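## Task

Some lettered blocks are already on the mat, and one letter of "DOG" (read left to right from the robot's base) is absent. Put the block carrying that letter in place so that all three letters rest entirely on the mat, lined up straight and close together, each letter facing up and upright. The fourth block must be off the mat at the finish. The arrangement must stay put without the robot holding it, and the robot must let go and move away at the end.

## Robot and tools

Robot: one arm (big_yam) with six revolute joints and a two-finger parallel gripper, mounted on a table. Its base may be slightly tilted relative to the table. Cameras: cam_high (896x504, overview) and cam_wrist (616x616, on the gripper). In the wrist image, +x is right and +y is down; the camera looks along the optical frame's +z.

Scene frame: origin on the table surface right under the arm's base, +z up, +x forward, +y to the left when facing along +x. "Left to right as seen from the base" means reading the word while looking out along +x, so the first letter sits at larger +y.

execute_actions takes "actions": a list holding at most one item, and an optional "pictures" boolean. Three forms:
- Empty list []: commands nothing, returns the current state with pictures.
- Motion: {"rows": [[...], ...], "steps": N}. N is 3 to 15 control steps of 1/30 s (default 15). Each row is used for one step; if there are fewer rows than steps, the final row repeats. At most 15 rows.
- Wait: {"steps": N}, N up to 300, no rows; it just lets time pass since the previous result.
Pictures are returned only with an empty list or "pictures": true.

Each row is exactly 7 numbers, one list for the single arm, in this order: waist, shoulder, elbow, wrist pitch, wrist yaw, wrist roll (all absolute joint target angles in radians, same convention as the Joint positions line), then the gripper opening. Stated joint ranges: waist -2.880..2.880, shoulder 0.000..3.142, elbow 0.000..3.019, wrist pitch -1.693..1.571, wrist yaw -1.571..1.571, wrist roll -2.094..2.094. True ends may differ by up to 0.019 rad. A target more than 0.019 rad beyond a stated end, and farther out than the joint's last reported angle, makes the whole call be refused (nothing is sent). Targets beyond the real end are clipped to it, and a "joint sent to its limit" line may appear (possibly about an earlier, still-running action); its absence proves nothing.

Gripper opening is an absolute command on a -1..1 scale: +1 fully open (pad gap 0.094 m), -1 closed. grip_measured reports the actual opening on that same scale; readings may be offset by about 1 mm for the whole scene. To hold a block, command an opening below grip_measured: roughly 0.03 lower for a firm hold, less for a gentler one. Pad force tops out around 50-62 N, weaker on very thin parts, with a brief spike at first contact.

Motion limits: each joint's sent target is kept within a fixed lead of its measured angle (waist 0.264, shoulder 0.32, elbow 0.276, wrist pitch 0.33, wrist yaw 0.186, wrist roll 0.522 rad), and if the targets would move the gripper over 70 mm from where it is, all are scaled back. So distant targets take several actions; send intermediate targets. The arm keeps heading for the last row while you think or wait, until it has nearly stopped or a step is HELD; after that only a new action moves it further. Fingers still opening or closing keep going. Each result is captured 3 steps before the action ends; those steps run afterwards.

Result lines: Joint positions (rad, six joints, then pad gap in m) and Joint velocities (rad/s, then m/s). Joint torques list the six arm drives' total output; they include offsets, noise and friction, so they are rough contact hints only. "joint command not followed" means a clearance check altered or blocked targets (mounting block or post counts as arm). HELD marks steps where your row was not (fully) sent. MOTOR HOT appears from 85 °C; at 100 °C an OVER-TEMPERATURE FAULT stops the arm and it drops. Holding loads heats motors, even while idle, so avoid long loaded pauses.

Geometry: the pinch frame is midway between the pads, about 1 cm behind the fingertips, 0.136 m from the gripper link along the finger direction (pinch +z). Fingers close along pinch y.

zoom_image: {"camera": "cam_high" or "cam_wrist", "region": [x0, y0, x1, y1]} in pixels of that camera's latest full image, origin top-left, region at most 504x504. Use it to read letters and check orientation.

read_manual: optional "section" (only "licences"); returns licence texts, moves nothing.

Replying with no tool call ends everything. After a summary, first send an empty action list to learn the current scene and task.

Typical order: look, zoom to identify the letters and the missing one, open gripper, move above the needed block in stages, descend, close, lift, carry, lower gently into line beside the others with the letter upright and readable from the base, open, rise clear. Make sure the spare block ends off the mat. Occasional external tugs on held parts or pushes on loose blocks can occur, so recheck before finishing.

Avoid: dropping or slamming blocks, hard pushes into the table or blocks, and anything leaving the table (that fails the scene). Move smoothly and release before finishing.

Each tool is called after "Call:" in YAML: its name, and indented under it one key for each argument.

## Session

Call:
execute_actions:
  actions: []

Scene clock: 0.00 s of 7600.00 s.
grip_measured=+1.000
Joint positions: [-0.443  0.916  0.423 -1.19  -0.27  -1.834  0.094]
Joint velocities: [ 0.005 -0.005 -0.022  0.012 -0.007 -0.007  0.   ]
Joint torques (N m, as the arm reports them, + toward a larger angle): no reading
Motor temperatures (°C, as the motors report them): [23 23 22 23 23 22]

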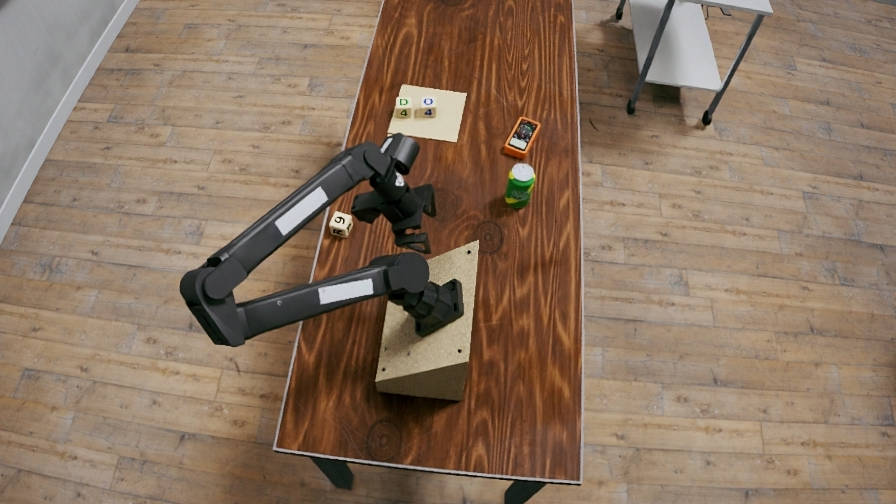

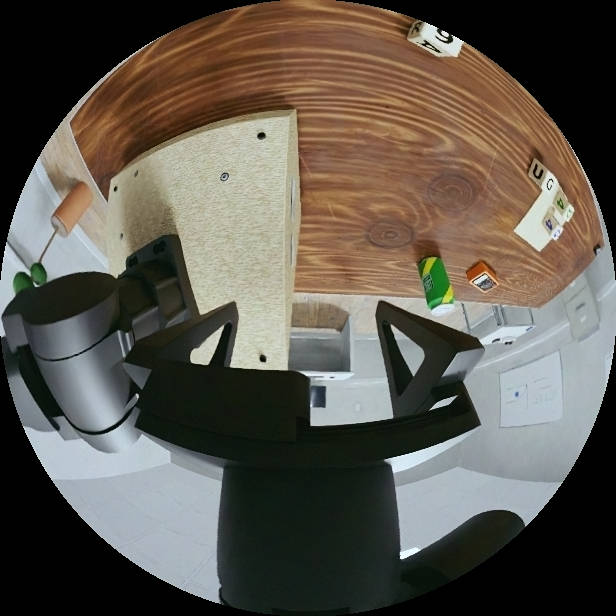

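Call:
zoom_image:
  camera: "cam_high"
  region: [300, 60, 600, 420]

Call:
zoom_image:
  camera: "cam_wrist"
  region: [400, 0, 616, 300]

Region (300, 60, 600, 420) of cam_high's 896x504 image, scaled by 1.400, with more detail than that image has.

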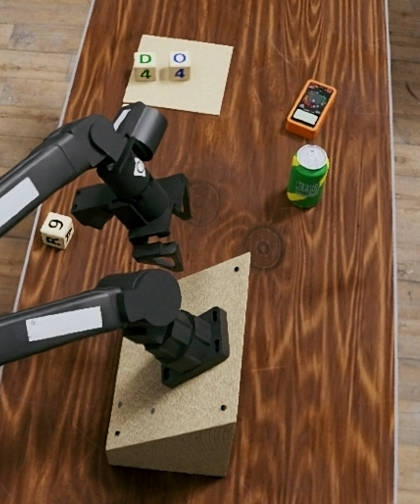

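Region (400, 0, 616, 300) of cam_wrist's 616x616 image, scaled by 1.680, with more detail than that image has; it fills the left 363 columns of this view, and the rest is white.

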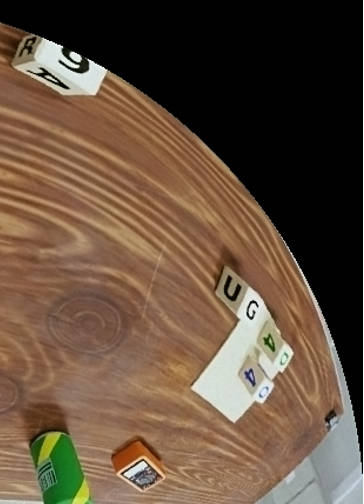

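Call:
execute_actions:
  actions:
    - {"rows":[[-0.441,0.918,0.43,-1.19,-0.271,-1.825,1],[-0.437,0.924,0.445,-1.19,-0.274,-1.81,1],[-0.432,0.932,0.46,-1.191,-0.277,-1.79,1],[-0.425,0.944,0.48,-1.192,-0.281,-1.76,1],[-0.416,0.96,0.50,-1.192,-0.287,-1.725,1],[-0.405,0.98,0.525,-1.193,-0.294,-1.68,1],[-0.393,1.0,0.55,-1.194,-0.301,-1.63,1],[-0.38,1.025,0.58,-1.195,-0.31,-1.575,1],[-0.366,1.05,0.61,-1.197,-0.319,-1.515,1],[-0.352,1.078,0.642,-1.198,-0.328,-1.455,1],[-0.337,1.106,0.675,-1.2,-0.337,-1.395,1],[-0.322,1.134,0.708,-1.201,-0.346,-1.335,1],[-0.307,1.162,0.741,-1.202,-0.356,-1.27,1],[-0.292,1.19,0.774,-1.204,-0.365,-1.21,1],[-0.277,1.22,0.807,-1.205,-0.375,-1.15,1]],"steps":15}

Call:
execute_actions:
  actions:
    - {"rows":[[-0.262,1.25,0.84,-1.206,-0.384,-1.085,1],[-0.247,1.28,0.873,-1.208,-0.394,-1.02,1],[-0.232,1.31,0.906,-1.209,-0.403,-0.96,1],[-0.217,1.34,0.94,-1.21,-0.413,-0.9,1],[-0.202,1.37,0.973,-1.212,-0.422,-0.835,1],[-0.187,1.4,1.006,-1.213,-0.432,-0.775,1],[-0.172,1.43,1.04,-1.214,-0.441,-0.71,1],[-0.157,1.46,1.073,-1.216,-0.451,-0.65,1],[-0.142,1.49,1.106,-1.217,-0.46,-0.59,1],[-0.127,1.518,1.14,-1.218,-0.47,-0.525,1],[-0.112,1.546,1.172,-1.22,-0.479,-0.465,1],[-0.098,1.573,1.203,-1.221,-0.488,-0.405,1],[-0.084,1.6,1.233,-1.222,-0.497,-0.35,1],[-0.071,1.625,1.262,-1.224,-0.505,-0.295,1],[-0.059,1.648,1.289,-1.225,-0.513,-0.245,1]],"steps":15}

Call:
execute_actions:
  actions:
    - {"rows":[[-0.048,1.669,1.313,-1.226,-0.52,-0.2,1],[-0.038,1.688,1.335,-1.227,-0.526,-0.157,1],[-0.029,1.705,1.355,-1.227,-0.532,-0.12,1],[-0.021,1.72,1.372,-1.228,-0.537,-0.087,1],[-0.014,1.733,1.388,-1.229,-0.541,-0.058,1],[-0.008,1.744,1.4,-1.229,-0.545,-0.035,1],[-0.004,1.752,1.41,-1.23,-0.548,-0.016,1],[-0.001,1.758,1.416,-1.23,-0.55,-0.005,1],[0,1.76,1.419,-1.23,-0.55,0,1]],"steps":15}

Call:
execute_actions:
  actions:
    - {"steps":10}
  pictures: true

Scene clock: 1.87 s of 7600.00 s.
grip_measured=+1.000
Joint positions: [-0.361  1.073  0.609 -1.19  -0.334 -1.552  0.094]
Joint velocities: [ 0.425  0.845  1.072 -0.012 -0.168  1.385  0.   ]
Joint torques (N m, as the arm reports them, + toward a larger angle): [-3.62 -2.02  8.53 -0.27 -0.09  0.04]
Motor temperatures (°C, as the motors report them): [23 23 23 23 23 22]
Steps of this call (steps 1 to 44: nothing new was sent; steps 45 to 56: the first 12 steps of this action). Readings (joint positions):
45: [-0.443 0.916 0.423 -1.190 -0.270 -1.834]
46: [-0.443 0.916 0.423 -1.190 -0.270 -1.832]
48: [-0.443 0.918 0.424 -1.190 -0.274 -1.816]
52: [-0.416 0.969 0.478 -1.190 -0.298 -1.724]
56: the state above

Scene clock: 2.37 s of 7600.00 s.
grip_measured=+1.000
Joint positions: [-0.144  1.509  1.121 -1.202 -0.476 -0.671  0.094]
Joint velocities: [ 0.415  0.835  0.95  -0.046 -0.242  1.634  0.   ]
Joint torques (N m, as the arm reports them, + toward a larger angle): [-9.33 -6.71  7.55 -0.52 -0.16  0.05]
Motor temperatures (°C, as the motors report them): [23 23 23 23 23 22]
Steps of this call (steps 1 to 3: the last 3 steps of your previous action; steps 4 to 15: the first 12 steps of this action). Readings (joint positions):
4: [-0.303 1.187 0.757 -1.190 -0.372 -1.335]
5: [-0.289 1.215 0.791 -1.190 -0.382 -1.277]
7: [-0.260 1.272 0.858 -1.192 -0.401 -1.159]
11: [-0.202 1.391 0.989 -1.197 -0.439 -0.916]
15: the state above

Scene clock: 2.87 s of 7600.00 s.
grip_measured=+1.000
Joint positions: [-0.013  1.745  1.387 -1.211 -0.547 -0.062  0.094]
Joint velocities: [-0.005  0.005 -0.007 -0.037 -0.081  0.462  0.   ]
Joint torques (N m, as the arm reports them, + toward a larger angle): [-13.22 -11.53   7.63  -0.79  -0.11   0.1 ]
Motor temperatures (°C, as the motors report them): [23 23 23 23 23 22]
Steps of this call (steps 1 to 3: the last 3 steps of your previous action; steps 4 to 15: the first 12 steps of this action). Readings (joint positions):
4: [-0.089 1.614 1.243 -1.206 -0.510 -0.439]
5: [-0.077 1.636 1.269 -1.206 -0.517 -0.386]
7: [-0.055 1.676 1.314 -1.208 -0.529 -0.289]
11: [-0.023 1.729 1.373 -1.210 -0.545 -0.140]
15: the state above

Scene clock: 3.20 s of 7600.00 s.
grip_measured=+1.000
Joint positions: [-0.013  1.745  1.388 -1.214 -0.547 -0.014  0.094]
Joint velocities: [-0.005 -0.015 -0.002 -0.017 -0.007  0.081  0.   ]
Joint torques (N m, as the arm reports them, + toward a larger angle): [-13.73  -9.59   7.62  -0.74  -0.15   0.15]
Motor temperatures (°C, as the motors report them): [23 23 23 23 23 22]
Kept back: nothing.
Steps of this call (steps 1 to 3: the last 3 steps of your previous action; steps 4 to 10: the robot went on to your last target). Readings (joint positions):
1: [-0.013 1.745 1.387 -1.213 -0.547 -0.051]
2: [-0.013 1.745 1.388 -1.214 -0.547 -0.043]
4: [-0.013 1.745 1.388 -1.214 -0.547 -0.030]
8: [-0.013 1.745 1.388 -1.214 -0.547 -0.017]
10: the state above

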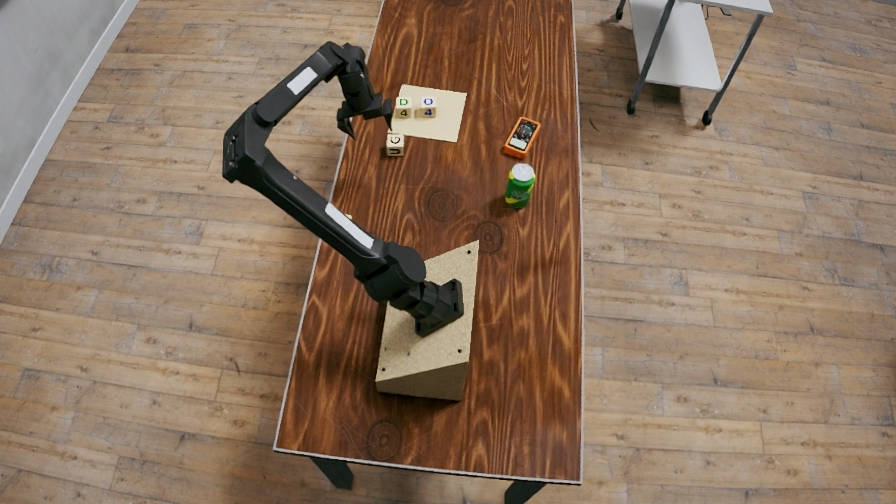

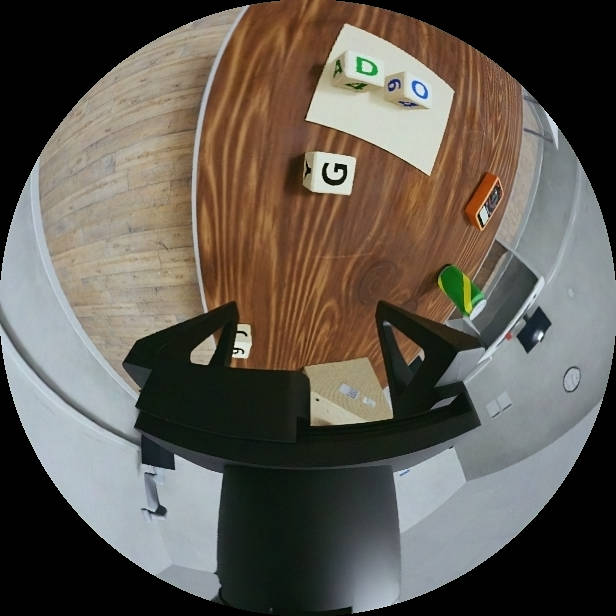

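Call:
zoom_image:
  camera: "cam_wrist"
  region: [270, 10, 490, 230]

Call:
zoom_image:
  camera: "cam_wrist"
  region: [270, 320, 430, 440]

Region (270, 10, 490, 230) of cam_wrist's 616x616 image, scaled by 2.291, with more detail than that image has.

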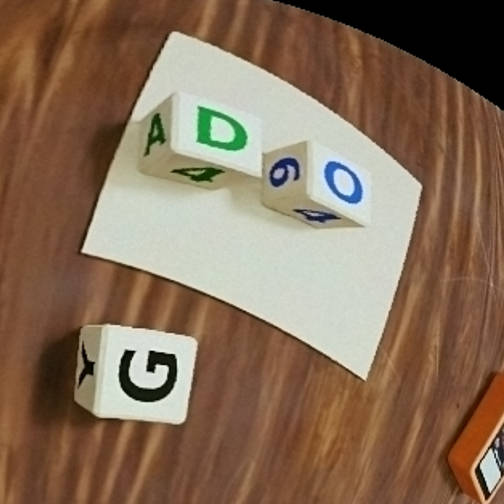

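Region (270, 320, 430, 440) of cam_wrist's 616x616 image, scaled by 3.150, with more detail than that image has; it fills the top 378 rows of this view, and the rest is white.

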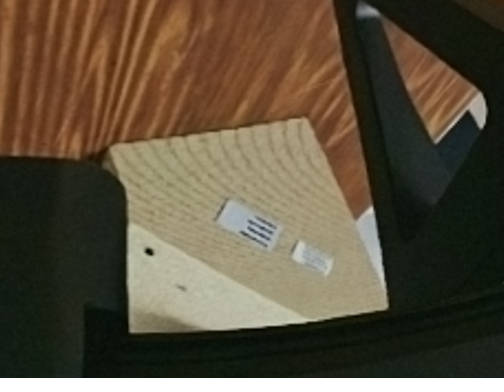

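Call:
execute_actions:
  actions:
    - {"rows":[[-0.006,1.77,1.43,-1.233,-0.56,-0.007,1],[-0.015,1.79,1.45,-1.239,-0.575,-0.018,1],[-0.026,1.815,1.475,-1.246,-0.595,-0.032,1],[-0.038,1.845,1.503,-1.254,-0.618,-0.048,1],[-0.05,1.877,1.532,-1.263,-0.642,-0.065,1],[-0.063,1.91,1.562,-1.272,-0.667,-0.082,1],[-0.075,1.942,1.591,-1.281,-0.691,-0.098,1],[-0.087,1.972,1.618,-1.289,-0.714,-0.114,1],[-0.098,1.999,1.642,-1.297,-0.734,-0.128,1],[-0.107,2.022,1.662,-1.303,-0.751,-0.139,1],[-0.114,2.04,1.678,-1.308,-0.765,-0.148,1],[-0.119,2.054,1.69,-1.312,-0.774,-0.153,1],[-0.122,2.062,1.697,-1.314,-0.78,-0.155,1],[-0.123,2.066,1.70,-1.315,-0.782,-0.155,1]],"steps":15}

Call:
execute_actions:
  actions:
    - {"steps":12}
  pictures: true

Scene clock: 4.67 s of 7600.00 s.
grip_measured=+1.000
Joint positions: [-0.086  1.985  1.653 -1.279 -0.763 -0.103  0.094]
Joint velocities: [-0.405  0.777  0.398 -0.139 -0.286 -0.271  0.   ]
Joint torques (N m, as the arm reports them, + toward a larger angle): [-18.39 -10.54   6.29  -0.96  -0.17  -0.04]
Motor temperatures (°C, as the motors report them): [23 23 23 23 23 22]
Steps of this call (steps 1 to 30: the robot went on to your last target; steps 31 to 32: nothing new was sent; steps 33 to 44: the first 12 steps of this action). Readings (joint positions):
33: [-0.013 1.745 1.389 -1.215 -0.551 -0.009]
34: [-0.013 1.747 1.393 -1.219 -0.561 -0.009]
36: [-0.015 1.765 1.422 -1.232 -0.597 -0.016]
40: [-0.037 1.864 1.550 -1.259 -0.694 -0.056]
44: the state above

Scene clock: 5.07 s of 7600.00 s.
grip_measured=+1.000
Joint positions: [-0.142  2.073  1.67  -1.299 -0.779 -0.143  0.094]
Joint velocities: [ 0.005 -0.044 -0.007  0.007 -0.051  0.022  0.   ]
Joint torques (N m, as the arm reports them, + toward a larger angle): [-16.81 -13.08   7.86  -0.53  -0.24  -0.1 ]
Motor temperatures (°C, as the motors report them): [23 23 23 23 23 22]
Kept back: nothing.
Steps of this call (steps 1 to 3: the last 3 steps of your previous action; steps 4 to 12: the robot went on to your last target). Readings (joint positions):
1: [-0.099 2.009 1.664 -1.283 -0.771 -0.112]
2: [-0.111 2.030 1.669 -1.286 -0.775 -0.119]
4: [-0.131 2.060 1.669 -1.293 -0.776 -0.128]
8: [-0.142 2.079 1.669 -1.299 -0.776 -0.138]
12: the state above

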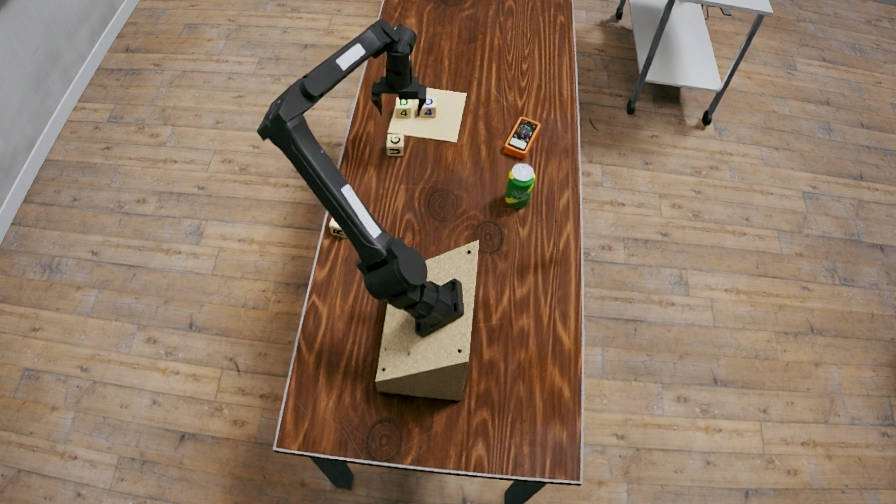

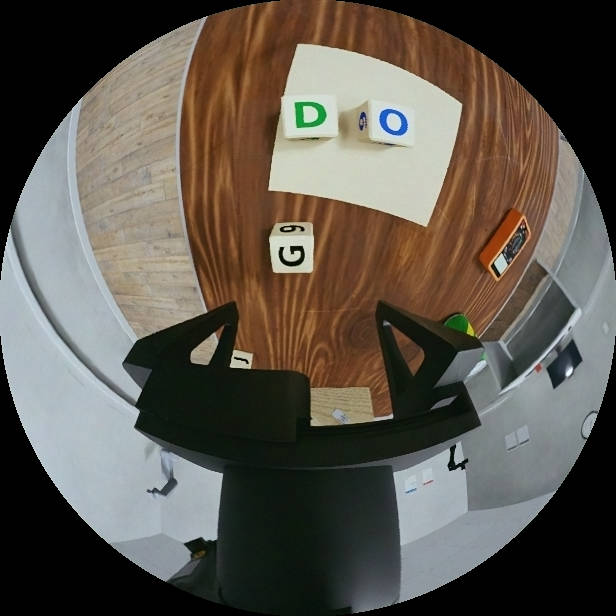

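Call:
execute_actions:
  actions: []

Call:
zoom_image:
  camera: "cam_wrist"
  region: [220, 30, 500, 310]

Scene clock: 5.13 s of 7600.00 s.
grip_measured=+1.000
Joint positions: [-0.142  2.072  1.67  -1.299 -0.779 -0.144  0.094]
Joint velocities: [-0.024 -0.005  0.012 -0.007  0.007 -0.007  0.   ]
Joint torques (N m, as the arm reports them, + toward a larger angle): [-15.78 -14.1    7.58  -0.85  -0.3   -0.06]
Motor temperatures (°C, as the motors report them): [23 23 23 23 23 22]
Kept back: nothing.
Steps of this call (steps 1 to 2: the robot went on to your last target). Readings (joint positions):
1: [-0.142 2.072 1.670 -1.299 -0.779 -0.144]
2: the state above

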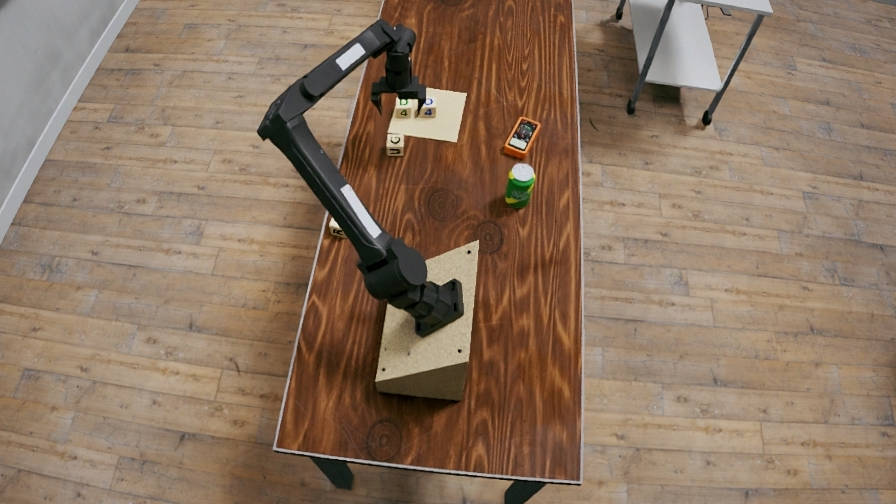

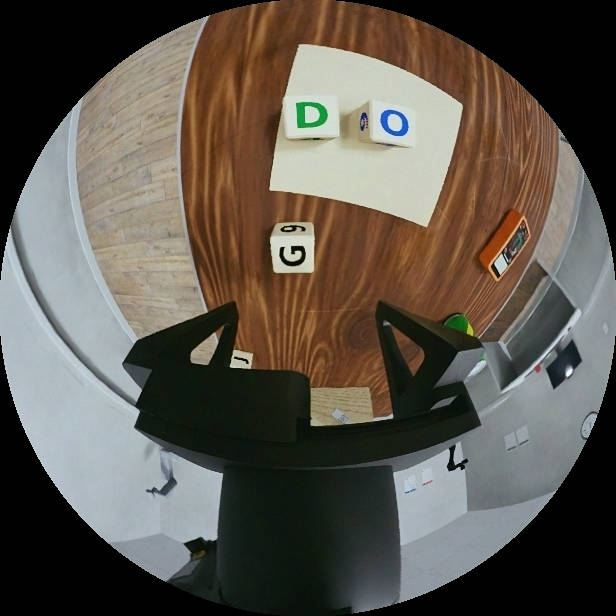

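Region (220, 30, 500, 310) of cam_wrist's 616x616 image, scaled by 1.800, with more detail than that image has.

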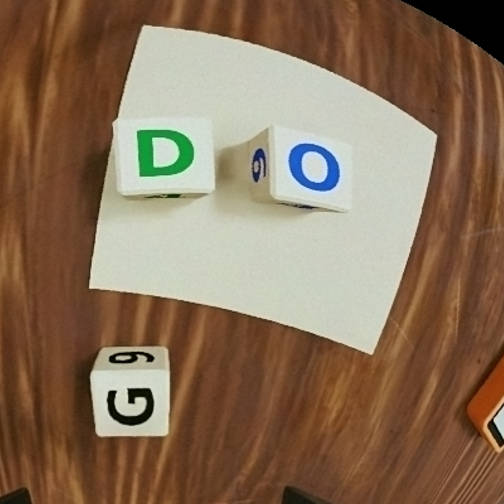

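Call:
execute_actions:
  actions:
    - {"rows":[[-0.12,2.063,1.693,-1.30,-0.782,-0.145,1],[-0.114,2.058,1.68,-1.275,-0.781,-0.13,1],[-0.107,2.052,1.662,-1.24,-0.781,-0.11,1],[-0.099,2.045,1.641,-1.2,-0.78,-0.087,1],[-0.09,2.038,1.618,-1.155,-0.779,-0.062,1],[-0.081,2.03,1.594,-1.11,-0.779,-0.035,1],[-0.072,2.023,1.57,-1.065,-0.778,-0.01,1],[-0.063,2.016,1.547,-1.02,-0.777,0.015,1],[-0.055,2.01,1.526,-0.98,-0.777,0.038,1],[-0.048,2.004,1.507,-0.945,-0.776,0.058,1],[-0.043,2.0,1.492,-0.915,-0.776,0.075,1],[-0.039,1.996,1.48,-0.893,-0.775,0.088,1],[-0.036,1.994,1.472,-0.879,-0.775,0.096,1],[-0.035,1.993,1.467,-0.87,-0.775,0.1,1]],"steps":15}

Call:
execute_actions:
  actions:
    - {"steps":14}
  pictures: true

Scene clock: 7.03 s of 7600.00 s.
grip_measured=+1.000
Joint positions: [-0.082  2.006  1.516 -0.968 -0.779  0.004  0.094]
Joint velocities: [ 0.317 -0.132 -0.452  0.896 -0.051  0.476  0.   ]
Joint torques (N m, as the arm reports them, + toward a larger angle): [-15.15 -13.39   4.42   0.23   0.04   0.14]
Motor temperatures (°C, as the motors report them): [23 23 24 23 23 22]
Steps of this call (steps 1 to 30: the robot went on to your last target; steps 31 to 45: nothing new was sent; steps 46 to 57: the first 12 steps of this action). Readings (joint positions):
46: [-0.142 2.072 1.670 -1.299 -0.779 -0.147]
47: [-0.142 2.071 1.670 -1.298 -0.779 -0.145]
49: [-0.140 2.069 1.666 -1.269 -0.779 -0.133]
53: [-0.123 2.037 1.598 -1.118 -0.779 -0.072]
57: the state above

Scene clock: 7.50 s of 7600.00 s.
grip_measured=+1.000
Joint positions: [-0.04   2.     1.474 -0.887 -0.778  0.088  0.094]
Joint velocities: [-0.005 -0.005 -0.012 -0.007 -0.037  0.022  0.   ]
Joint torques (N m, as the arm reports them, + toward a larger angle): [-17.43 -13.97   4.1    0.63  -0.02   0.1 ]
Motor temperatures (°C, as the motors report them): [23 23 24 23 23 22]
Kept back: nothing.
Steps of this call (steps 1 to 3: the last 3 steps of your previous action; steps 4 to 14: the robot went on to your last target). Readings (joint positions):
1: [-0.071 2.002 1.502 -0.942 -0.779 0.020]
2: [-0.061 2.000 1.491 -0.921 -0.779 0.034]
4: [-0.046 2.000 1.479 -0.900 -0.779 0.054]
8: [-0.040 2.000 1.474 -0.889 -0.778 0.076]
14: the state above

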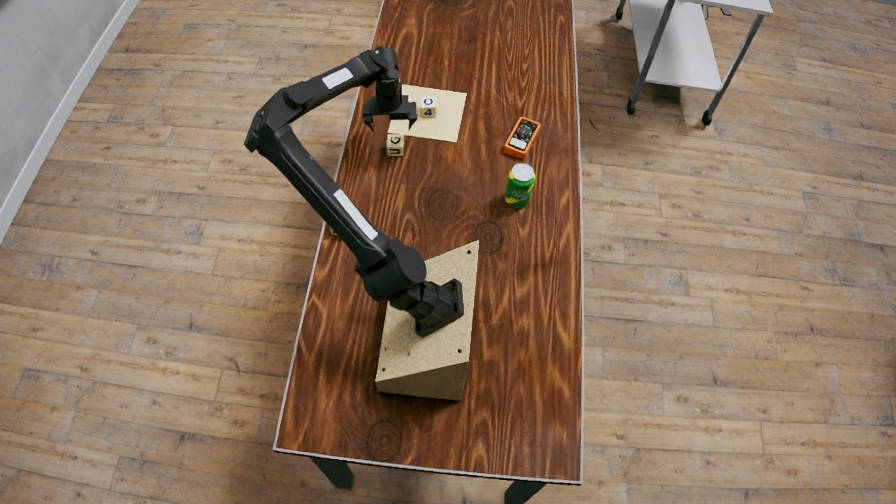

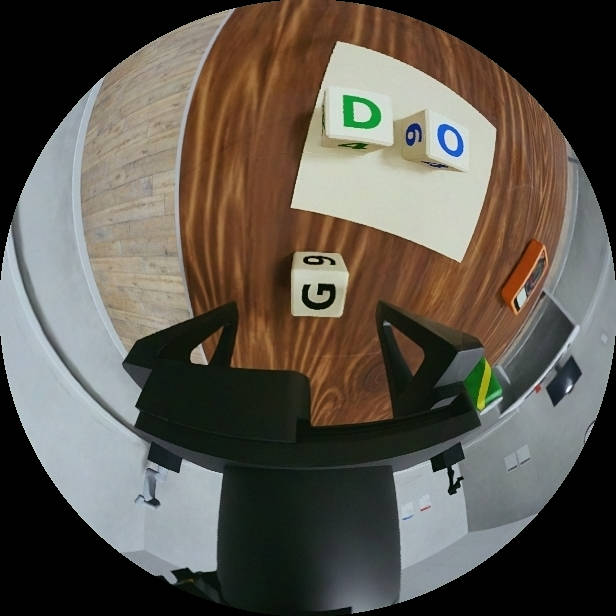

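Call:
execute_actions:
  actions:
    - {"rows":[[-0.035,1.998,1.458,-0.865,-0.774,0.105,0.95],[-0.033,2.003,1.449,-0.857,-0.773,0.112,0.9],[-0.029,2.009,1.442,-0.846,-0.772,0.12,0.85],[-0.024,2.015,1.437,-0.833,-0.771,0.13,0.8],[-0.018,2.021,1.434,-0.818,-0.769,0.141,0.75],[-0.012,2.027,1.431,-0.802,-0.768,0.153,0.7],[-0.005,2.034,1.429,-0.786,-0.766,0.165,0.65],[0.001,2.041,1.427,-0.77,-0.765,0.177,0.6],[0.007,2.047,1.425,-0.754,-0.763,0.188,0.55],[0.013,2.053,1.423,-0.74,-0.762,0.198,0.5],[0.018,2.058,1.421,-0.727,-0.761,0.207,0.5],[0.022,2.062,1.419,-0.716,-0.76,0.215,0.5],[0.025,2.065,1.418,-0.708,-0.759,0.221,0.5],[0.027,2.067,1.417,-0.703,-0.758,0.225,0.5],[0.028,2.068,1.417,-0.701,-0.758,0.226,0.5]],"steps":15}

Call:
execute_actions:
  actions:
    - {"steps":12}
  pictures: true

Scene clock: 8.17 s of 7600.00 s.
grip_measured=+0.504
Joint positions: [-0.023  2.02   1.435 -0.757 -0.764  0.168  0.071]
Joint velocities: [ 0.161  0.151 -0.042  0.403 -0.007  0.227 -0.003]
Joint torques (N m, as the arm reports them, + toward a larger angle): [-14.73 -11.05   3.37   0.63   0.06   0.12]
Motor temperatures (°C, as the motors report them): [24 24 24 23 23 22]
Steps of this call (steps 1 to 8: the robot went on to your last target; steps 9 to 20: the first 12 steps of this action). Readings (joint positions):
9: [-0.040 2.000 1.473 -0.886 -0.778 0.091]
10: [-0.040 2.000 1.471 -0.882 -0.777 0.093]
12: [-0.040 2.000 1.461 -0.867 -0.776 0.101]
16: [-0.039 2.003 1.439 -0.818 -0.769 0.131]
20: the state above

Scene clock: 8.57 s of 7600.00 s.
grip_measured=+0.502
Joint positions: [ 0.014  2.049  1.423 -0.718 -0.761  0.214  0.071]
Joint velocities: [-0.024 -0.015  0.022  0.017 -0.007  0.051 -0.001]
Joint torques (N m, as the arm reports them, + toward a larger angle): [-15.39 -12.13   3.42   0.7    0.03   0.09]
Motor temperatures (°C, as the motors report them): [24 24 24 23 23 22]
Kept back: nothing.
Steps of this call (steps 1 to 3: the last 3 steps of your previous action; steps 4 to 12: the robot went on to your last target). Readings (joint positions):
1: [-0.017 2.025 1.433 -0.745 -0.763 0.176]
2: [-0.011 2.030 1.432 -0.735 -0.762 0.184]
4: [0.001 2.040 1.428 -0.723 -0.762 0.196]
8: [0.014 2.049 1.424 -0.720 -0.762 0.209]
12: the state above

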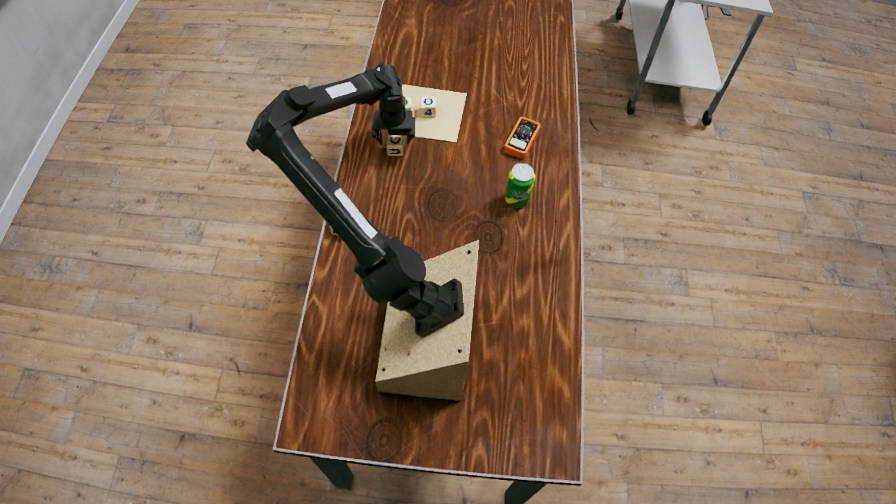

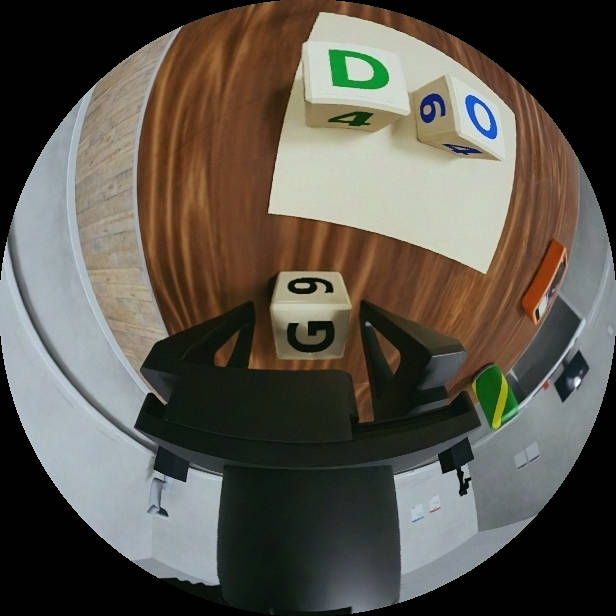

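Call:
execute_actions:
  actions:
    - {"rows":[[0.031,2.069,1.411,-0.695,-0.757,0.23,0.45],[0.035,2.07,1.404,-0.687,-0.757,0.235,0.4],[0.039,2.071,1.397,-0.679,-0.756,0.24,0.35],[0.042,2.072,1.391,-0.672,-0.755,0.245,0.3],[0.045,2.072,1.385,-0.666,-0.755,0.249,0.3]],"steps":15}
  pictures: true

Scene clock: 9.23 s of 7600.00 s.
grip_measured=+0.302
Joint positions: [ 0.02   2.05   1.391 -0.684 -0.758  0.238  0.061]
Joint velocities: [ 0.024 -0.024 -0.002  0.027  0.007 -0.007 -0.002]
Joint torques (N m, as the arm reports them, + toward a larger angle): [-15.24 -11.24   3.29   0.68   0.07   0.12]
Motor temperatures (°C, as the motors report them): [24 24 24 23 23 22]
Steps of this call (steps 1 to 8: the robot went on to your last target; steps 9 to 20: the first 12 steps of this action). Readings (joint positions):
9: [0.014 2.049 1.423 -0.716 -0.761 0.218]
10: [0.014 2.049 1.422 -0.712 -0.761 0.219]
12: [0.014 2.049 1.415 -0.699 -0.760 0.224]
16: [0.016 2.050 1.394 -0.686 -0.758 0.234]
20: the state above

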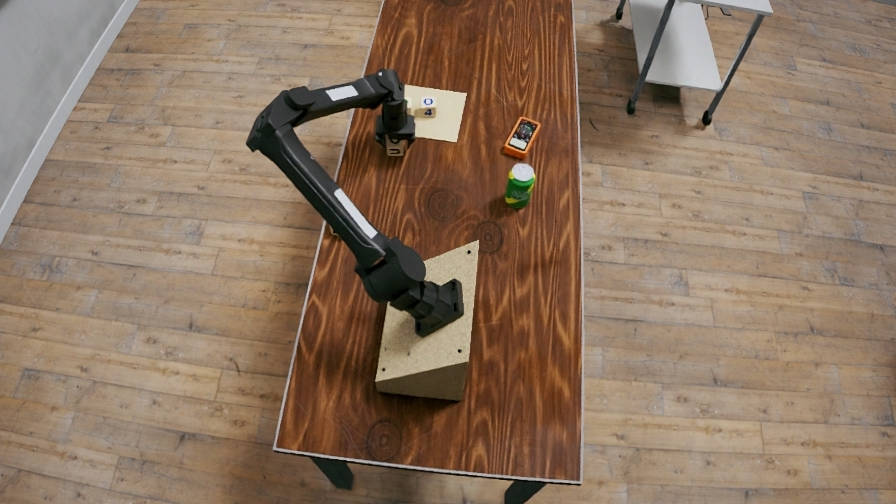

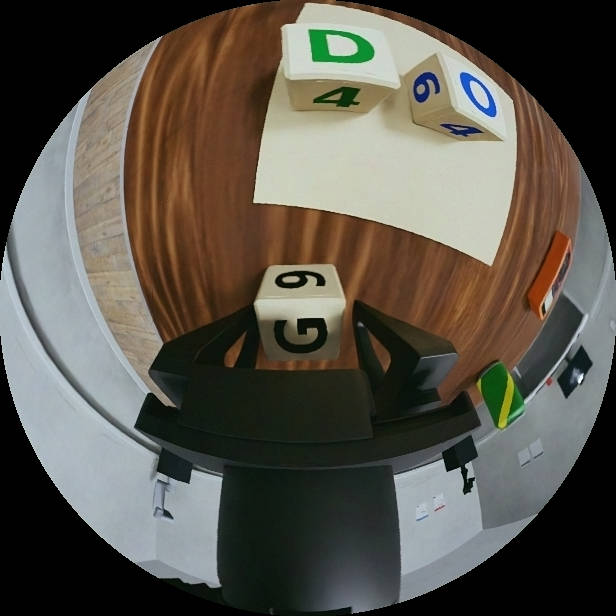

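Call:
execute_actions:
  actions:
    - {"rows":[[0.052,2.073,1.385,-0.666,-0.755,0.252,0.3],[0.058,2.073,1.385,-0.666,-0.755,0.252,0.3],[0.058,2.073,1.385,-0.666,-0.755,0.252,0.28],[0.058,2.073,1.385,-0.666,-0.755,0.252,0.24],[0.058,2.073,1.385,-0.666,-0.755,0.252,0.2],[0.058,2.073,1.385,-0.666,-0.755,0.252,0.15],[0.058,2.073,1.385,-0.666,-0.755,0.252,0.1],[0.058,2.073,1.385,-0.666,-0.755,0.252,0.05],[0.058,2.073,1.385,-0.666,-0.755,0.252,0.01],[0.058,2.073,1.385,-0.666,-0.755,0.252,-0.03],[0.058,2.073,1.385,-0.666,-0.755,0.252,-0.06],[0.058,2.073,1.385,-0.666,-0.755,0.252,-0.09]],"steps":15}

Call:
execute_actions:
  actions:
    - {"steps":4}
  pictures: true

Scene clock: 9.77 s of 7600.00 s.
grip_measured=-0.064
Joint positions: [ 0.035  2.05   1.391 -0.683 -0.758  0.243  0.044]
Joint velocities: [-0.005 -0.005 -0.032  0.002 -0.007  0.007 -0.013]
Joint torques (N m, as the arm reports them, + toward a larger angle): [-14.73 -11.44   3.49   0.75   0.04   0.1 ]
Motor temperatures (°C, as the motors report them): [24 24 23 23 23 22]
Steps of this call (steps 1 to 3: the last 3 steps of your previous action; step 4: the robot went on to your last target; steps 5 to 16: the first 12 steps of this action). Readings (joint positions):
5: [0.020 2.050 1.391 -0.683 -0.758 0.240]
6: [0.021 2.050 1.391 -0.683 -0.758 0.241]
8: [0.024 2.050 1.391 -0.683 -0.758 0.242]
12: [0.033 2.050 1.391 -0.683 -0.758 0.243]
16: the state above

Scene clock: 9.90 s of 7600.00 s.
grip_measured=-0.066
Joint positions: [ 0.035  2.05   1.391 -0.683 -0.758  0.243  0.044]
Joint velocities: [-0.015 -0.005 -0.012  0.007 -0.037  0.037  0.   ]
Joint torques (N m, as the arm reports them, + toward a larger angle): [-14.6  -11.89   3.2    0.67  -0.05   0.06]
Motor temperatures (°C, as the motors report them): [24 24 23 23 23 22]
Kept back: nothing.
Steps of this call (steps 1 to 3: the last 3 steps of your previous action; step 4: the robot went on to your last target). Readings (joint positions):
1: [0.035 2.050 1.391 -0.683 -0.758 0.243]
2: [0.035 2.050 1.391 -0.683 -0.758 0.243]
4: the state above

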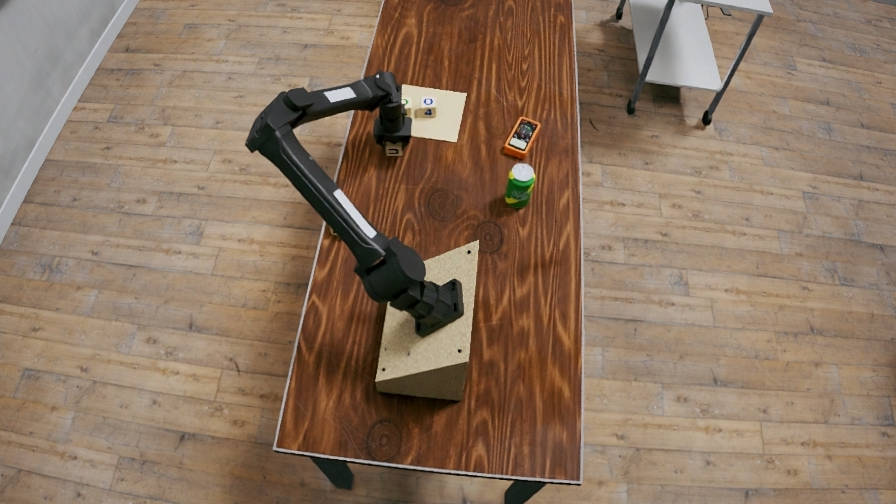

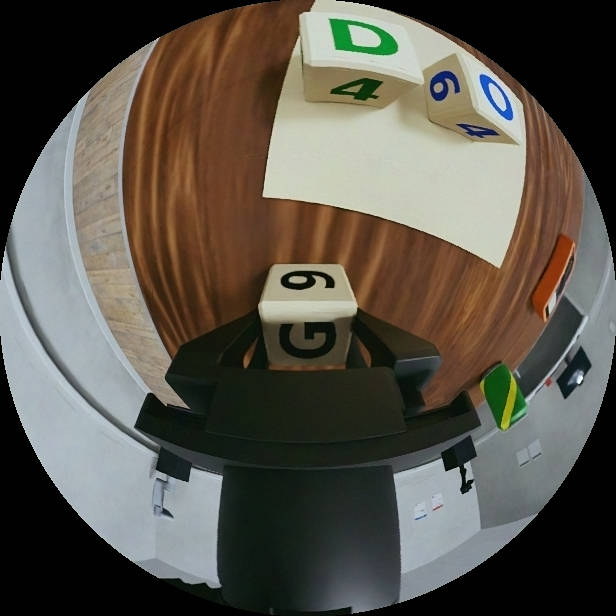

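Call:
execute_actions:
  actions:
    - {"rows":[[0.045,2.05,1.405,-0.69,-0.759,0.245,-0.1],[0.039,2.042,1.418,-0.7,-0.76,0.24,-0.1],[0.033,2.036,1.422,-0.714,-0.762,0.232,-0.1],[0.026,2.029,1.424,-0.73,-0.763,0.225,-0.1],[0.018,2.021,1.426,-0.748,-0.765,0.225,-0.1],[0.009,2.012,1.428,-0.767,-0.767,0.235,-0.1],[0.0,2.003,1.43,-0.787,-0.769,0.255,-0.1],[-0.009,1.994,1.433,-0.807,-0.77,0.285,-0.1],[-0.018,1.986,1.437,-0.826,-0.772,0.32,-0.1],[-0.027,1.98,1.443,-0.845,-0.774,0.36,-0.1],[-0.036,1.977,1.452,-0.863,-0.775,0.405,-0.1],[-0.045,1.98,1.466,-0.88,-0.777,0.45,-0.1],[-0.053,1.99,1.485,-0.896,-0.778,0.5,-0.1],[-0.06,2.008,1.51,-0.91,-0.778,0.55,-0.1],[-0.067,2.03,1.538,-0.924,-0.779,0.6,-0.1]],"steps":15}

Call:
execute_actions:
  actions:
    - {"rows":[[-0.074,2.055,1.568,-0.938,-0.779,0.65,-0.1],[-0.081,2.081,1.6,-0.953,-0.78,0.7,-0.1],[-0.088,2.107,1.632,-0.968,-0.78,0.75,-0.1],[-0.095,2.133,1.664,-0.983,-0.781,0.8,-0.1],[-0.102,2.159,1.696,-0.998,-0.781,0.85,-0.1],[-0.109,2.185,1.728,-1.013,-0.782,0.9,-0.1],[-0.116,2.211,1.76,-1.028,-0.782,0.95,-0.1],[-0.123,2.237,1.792,-1.043,-0.783,1.0,-0.1],[-0.13,2.263,1.824,-1.058,-0.783,1.05,-0.1],[-0.137,2.289,1.856,-1.073,-0.784,1.1,-0.1],[-0.144,2.315,1.888,-1.088,-0.784,1.145,-0.1],[-0.151,2.34,1.919,-1.102,-0.785,1.19,-0.1],[-0.158,2.364,1.949,-1.116,-0.785,1.23,-0.1],[-0.164,2.387,1.978,-1.129,-0.786,1.268,-0.1],[-0.17,2.409,2.005,-1.142,-0.786,1.302,-0.1]],"steps":15}

Call:
execute_actions:
  actions:
    - {"rows":[[-0.176,2.429,2.03,-1.154,-0.786,1.332,-0.1],[-0.181,2.447,2.052,-1.164,-0.787,1.358,-0.1],[-0.186,2.463,2.072,-1.173,-0.787,1.38,-0.1],[-0.19,2.477,2.089,-1.181,-0.787,1.399,-0.1],[-0.193,2.489,2.104,-1.188,-0.788,1.414,-0.1],[-0.196,2.499,2.116,-1.194,-0.788,1.426,-0.1],[-0.198,2.507,2.126,-1.198,-0.788,1.435,-0.1],[-0.2,2.512,2.133,-1.202,-0.788,1.441,-0.1],[-0.201,2.516,2.138,-1.204,-0.788,1.445,-0.1]],"steps":15}

Call:
execute_actions:
  actions:
    - {"steps":8}
  pictures: true

Scene clock: 11.90 s of 7600.00 s.
grip_measured=-0.066
Joint positions: [-0.002  2.005  1.408 -0.832 -0.772  0.323  0.044]
Joint velocities: [-0.317 -0.22   0.252 -0.564 -0.095  0.784 -0.001]
Joint torques (N m, as the arm reports them, + toward a larger angle): [-18.28 -13.89   7.73  -0.25  -0.19   0.11]
Motor temperatures (°C, as the motors report them): [24 24 23 23 23 22]
Steps of this call (steps 1 to 15: the robot went on to your last target; steps 16 to 48: nothing new was sent; steps 49 to 60: the first 12 steps of this action). Readings (joint positions):
49: [0.035 2.050 1.391 -0.683 -0.758 0.244]
50: [0.035 2.050 1.391 -0.683 -0.758 0.244]
52: [0.035 2.050 1.393 -0.693 -0.758 0.241]
56: [0.028 2.036 1.396 -0.754 -0.765 0.246]
60: the state above

Scene clock: 12.40 s of 7600.00 s.
grip_measured=-0.066
Joint positions: [-0.129  2.249  1.849 -1.054 -0.782  0.98   0.044]
Joint velocities: [-0.161  0.913  0.818 -0.466 -0.051  1.443 -0.001]
Joint torques (N m, as the arm reports them, + toward a larger angle): [-21.42 -11.82   7.24  -0.43  -0.2    0.1 ]
Motor temperatures (°C, as the motors report them): [24 24 24 23 23 22]
Steps of this call (steps 1 to 3: the last 3 steps of your previous action; steps 4 to 15: the first 12 steps of this action). Readings (joint positions):
4: [-0.048 2.004 1.484 -0.897 -0.775 0.468]
5: [-0.059 2.012 1.515 -0.912 -0.776 0.511]
7: [-0.078 2.040 1.586 -0.939 -0.778 0.600]
11: [-0.107 2.132 1.730 -0.994 -0.780 0.787]
15: the state above

Scene clock: 12.90 s of 7600.00 s.
grip_measured=-0.066
Joint positions: [-0.215  2.503  2.094 -1.186 -0.786  1.403  0.044]
Joint velocities: [-0.015 -0.015  0.017 -0.027  0.022  0.227 -0.001]
Joint torques (N m, as the arm reports them, + toward a larger angle): [-20.9  -14.23   8.74  -0.32  -0.13   0.13]
Motor temperatures (°C, as the motors report them): [24 24 24 23 23 22]
Steps of this call (steps 1 to 3: the last 3 steps of your previous action; steps 4 to 15: the first 12 steps of this action). Readings (joint positions):
4: [-0.151 2.369 1.954 -1.111 -0.783 1.155]
5: [-0.157 2.396 1.977 -1.124 -0.783 1.193]
7: [-0.169 2.442 2.016 -1.145 -0.783 1.259]
11: [-0.201 2.491 2.071 -1.179 -0.786 1.354]
15: the state above

Scene clock: 13.17 s of 7600.00 s.
grip_measured=-0.066
Joint positions: [-0.215  2.503  2.105 -1.188 -0.786  1.431  0.044]
Joint velocities: [-0.005 -0.015 -0.007  0.007 -0.007  0.022 -0.001]
Joint torques (N m, as the arm reports them, + toward a larger angle): [-20.89 -14.56   8.48  -0.66  -0.16   0.17]
Motor temperatures (°C, as the motors report them): [24 24 24 23 23 22]
Kept back: nothing.
Steps of this call (steps 1 to 3: the last 3 steps of your previous action; steps 4 to 8: the robot went on to your last target). Readings (joint positions):
1: [-0.215 2.503 2.097 -1.187 -0.786 1.410]
2: [-0.215 2.503 2.100 -1.188 -0.786 1.415]
4: [-0.215 2.503 2.104 -1.188 -0.786 1.423]
8: the state above

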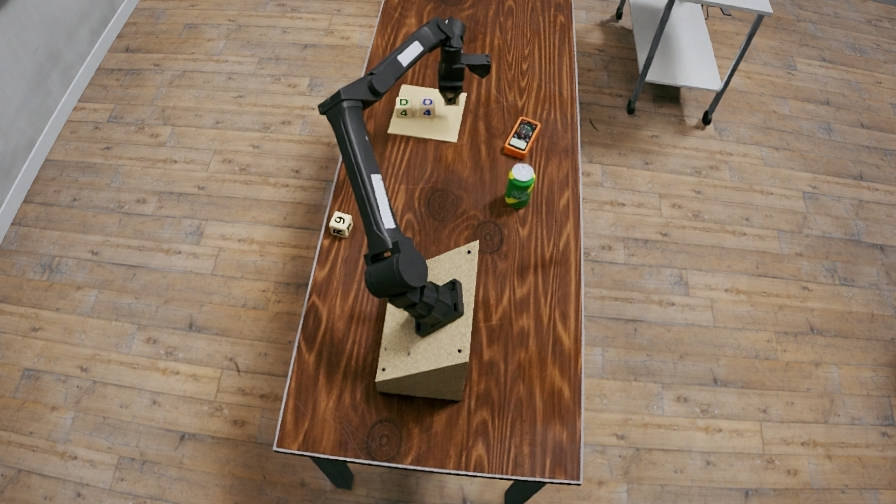

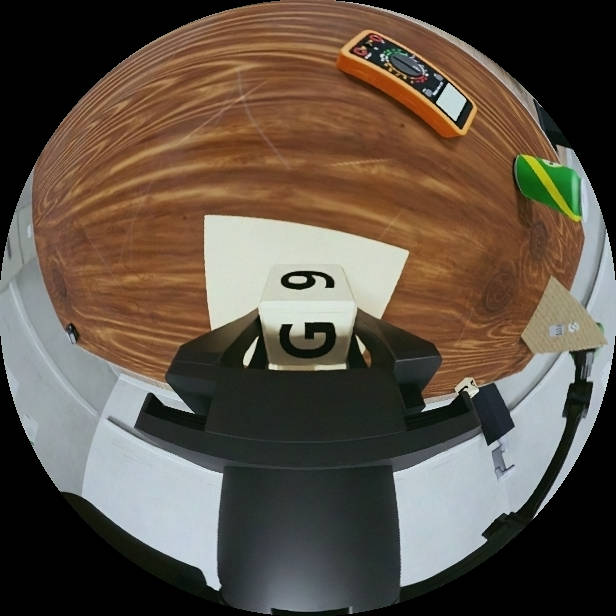

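Call:
zoom_image:
  camera: "cam_high"
  region: [370, 40, 510, 160]

Region (370, 40, 510, 160) of cam_high's 896x504 image, scaled by 3.600, with more detail than that image has; it fills the top 432 rows of this view, and the rest is white.

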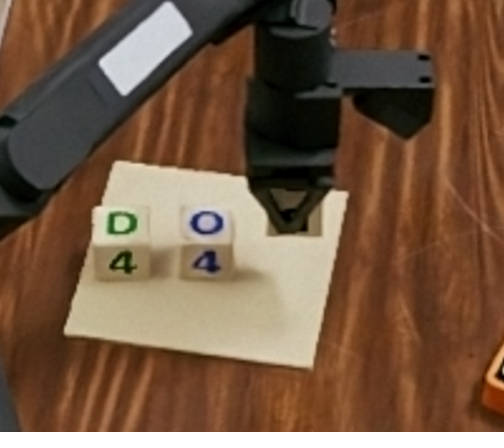

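Call:
execute_actions:
  actions:
    - {"rows":[[-0.194,2.524,2.141,-1.18,-0.787,1.449,-0.1],[-0.19,2.529,2.144,-1.165,-0.786,1.455,-0.1],[-0.185,2.535,2.147,-1.156,-0.785,1.462,-0.1],[-0.18,2.542,2.15,-1.147,-0.784,1.469,-0.1],[-0.175,2.549,2.153,-1.138,-0.783,1.476,-0.1],[-0.17,2.556,2.156,-1.129,-0.783,1.483,-0.1],[-0.165,2.562,2.159,-1.12,-0.783,1.49,-0.1],[-0.16,2.568,2.162,-1.112,-0.783,1.496,-0.1],[-0.156,2.573,2.165,-1.105,-0.783,1.501,-0.1],[-0.152,2.578,2.167,-1.099,-0.783,1.506,-0.1],[-0.15,2.581,2.168,-1.095,-0.783,1.509,-0.1],[-0.148,2.583,2.169,-1.092,-0.783,1.511,-0.1]],"steps":15}

Call:
execute_actions:
  actions:
    - {"steps":10}
  pictures: true

Call:
zoom_image:
  camera: "cam_high"
  region: [370, 40, 510, 160]

Scene clock: 14.03 s of 7600.00 s.
grip_measured=-0.066
Joint positions: [-0.191  2.54   2.136 -1.115 -0.786  1.484  0.044]
Joint velocities: [0.142 0.142 0.022 0.154 0.022 0.095 0.001]
Joint torques (N m, as the arm reports them, + toward a larger angle): [-19.18 -13.32   8.02   0.75   0.1    0.12]
Motor temperatures (°C, as the motors report them): [24 24 24 23 23 22]
Steps of this call (steps 1 to 14: the robot went on to your last target; steps 15 to 26: the first 12 steps of this action). Readings (joint positions):
15: [-0.215 2.503 2.105 -1.188 -0.786 1.437]
16: [-0.215 2.503 2.105 -1.187 -0.786 1.438]
18: [-0.215 2.505 2.107 -1.178 -0.786 1.445]
22: [-0.208 2.519 2.125 -1.145 -0.786 1.464]
26: the state above

Scene clock: 14.37 s of 7600.00 s.
grip_measured=-0.066
Joint positions: [-0.162  2.565  2.137 -1.109 -0.786  1.501  0.044]
Joint velocities: [-0.005  0.005  0.007 -0.007 -0.081  0.037 -0.   ]
Joint torques (N m, as the arm reports them, + toward a larger angle): [-20.64 -15.01   8.06   1.05   0.1    0.15]
Motor temperatures (°C, as the motors report them): [24 24 24 23 23 22]
Kept back: nothing.
Steps of this call (steps 1 to 3: the last 3 steps of your previous action; steps 4 to 10: the robot went on to your last target). Readings (joint positions):
1: [-0.185 2.545 2.137 -1.111 -0.786 1.488]
2: [-0.180 2.549 2.137 -1.110 -0.786 1.491]
4: [-0.171 2.557 2.137 -1.109 -0.786 1.495]
8: [-0.162 2.565 2.137 -1.109 -0.786 1.499]
10: the state above

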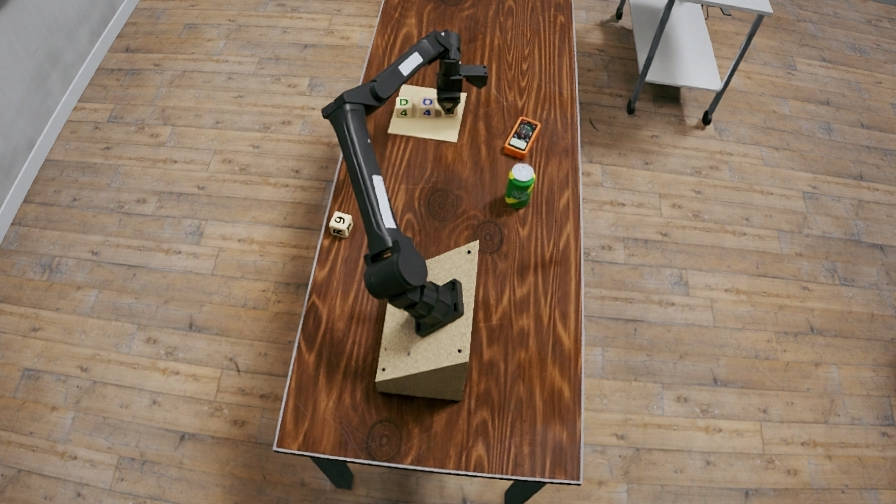

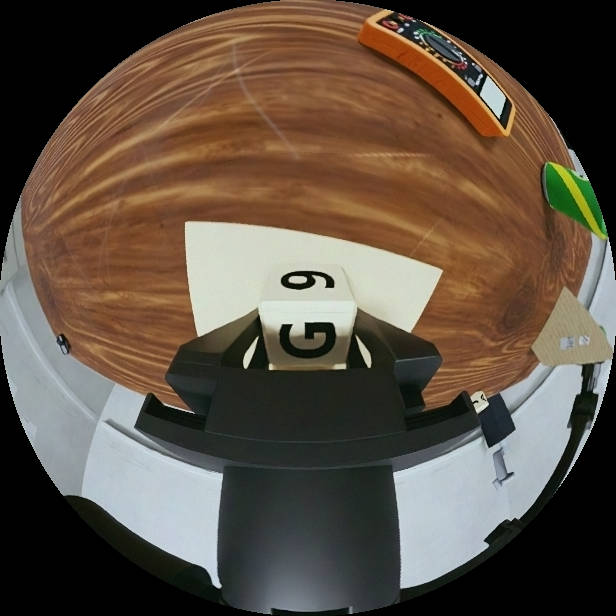

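Region (370, 40, 510, 160) of cam_high's 896x504 image, scaled by 3.600, with more detail than that image has; it fills the top 432 rows of this view, and the rest is white.

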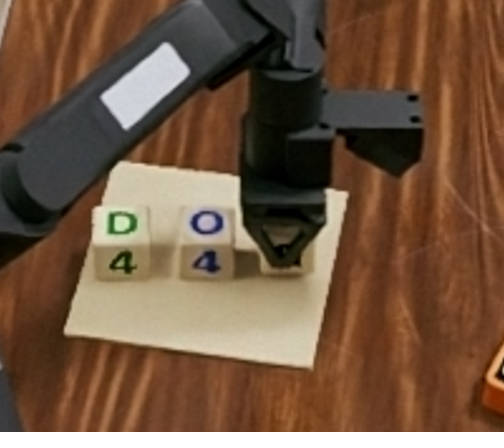

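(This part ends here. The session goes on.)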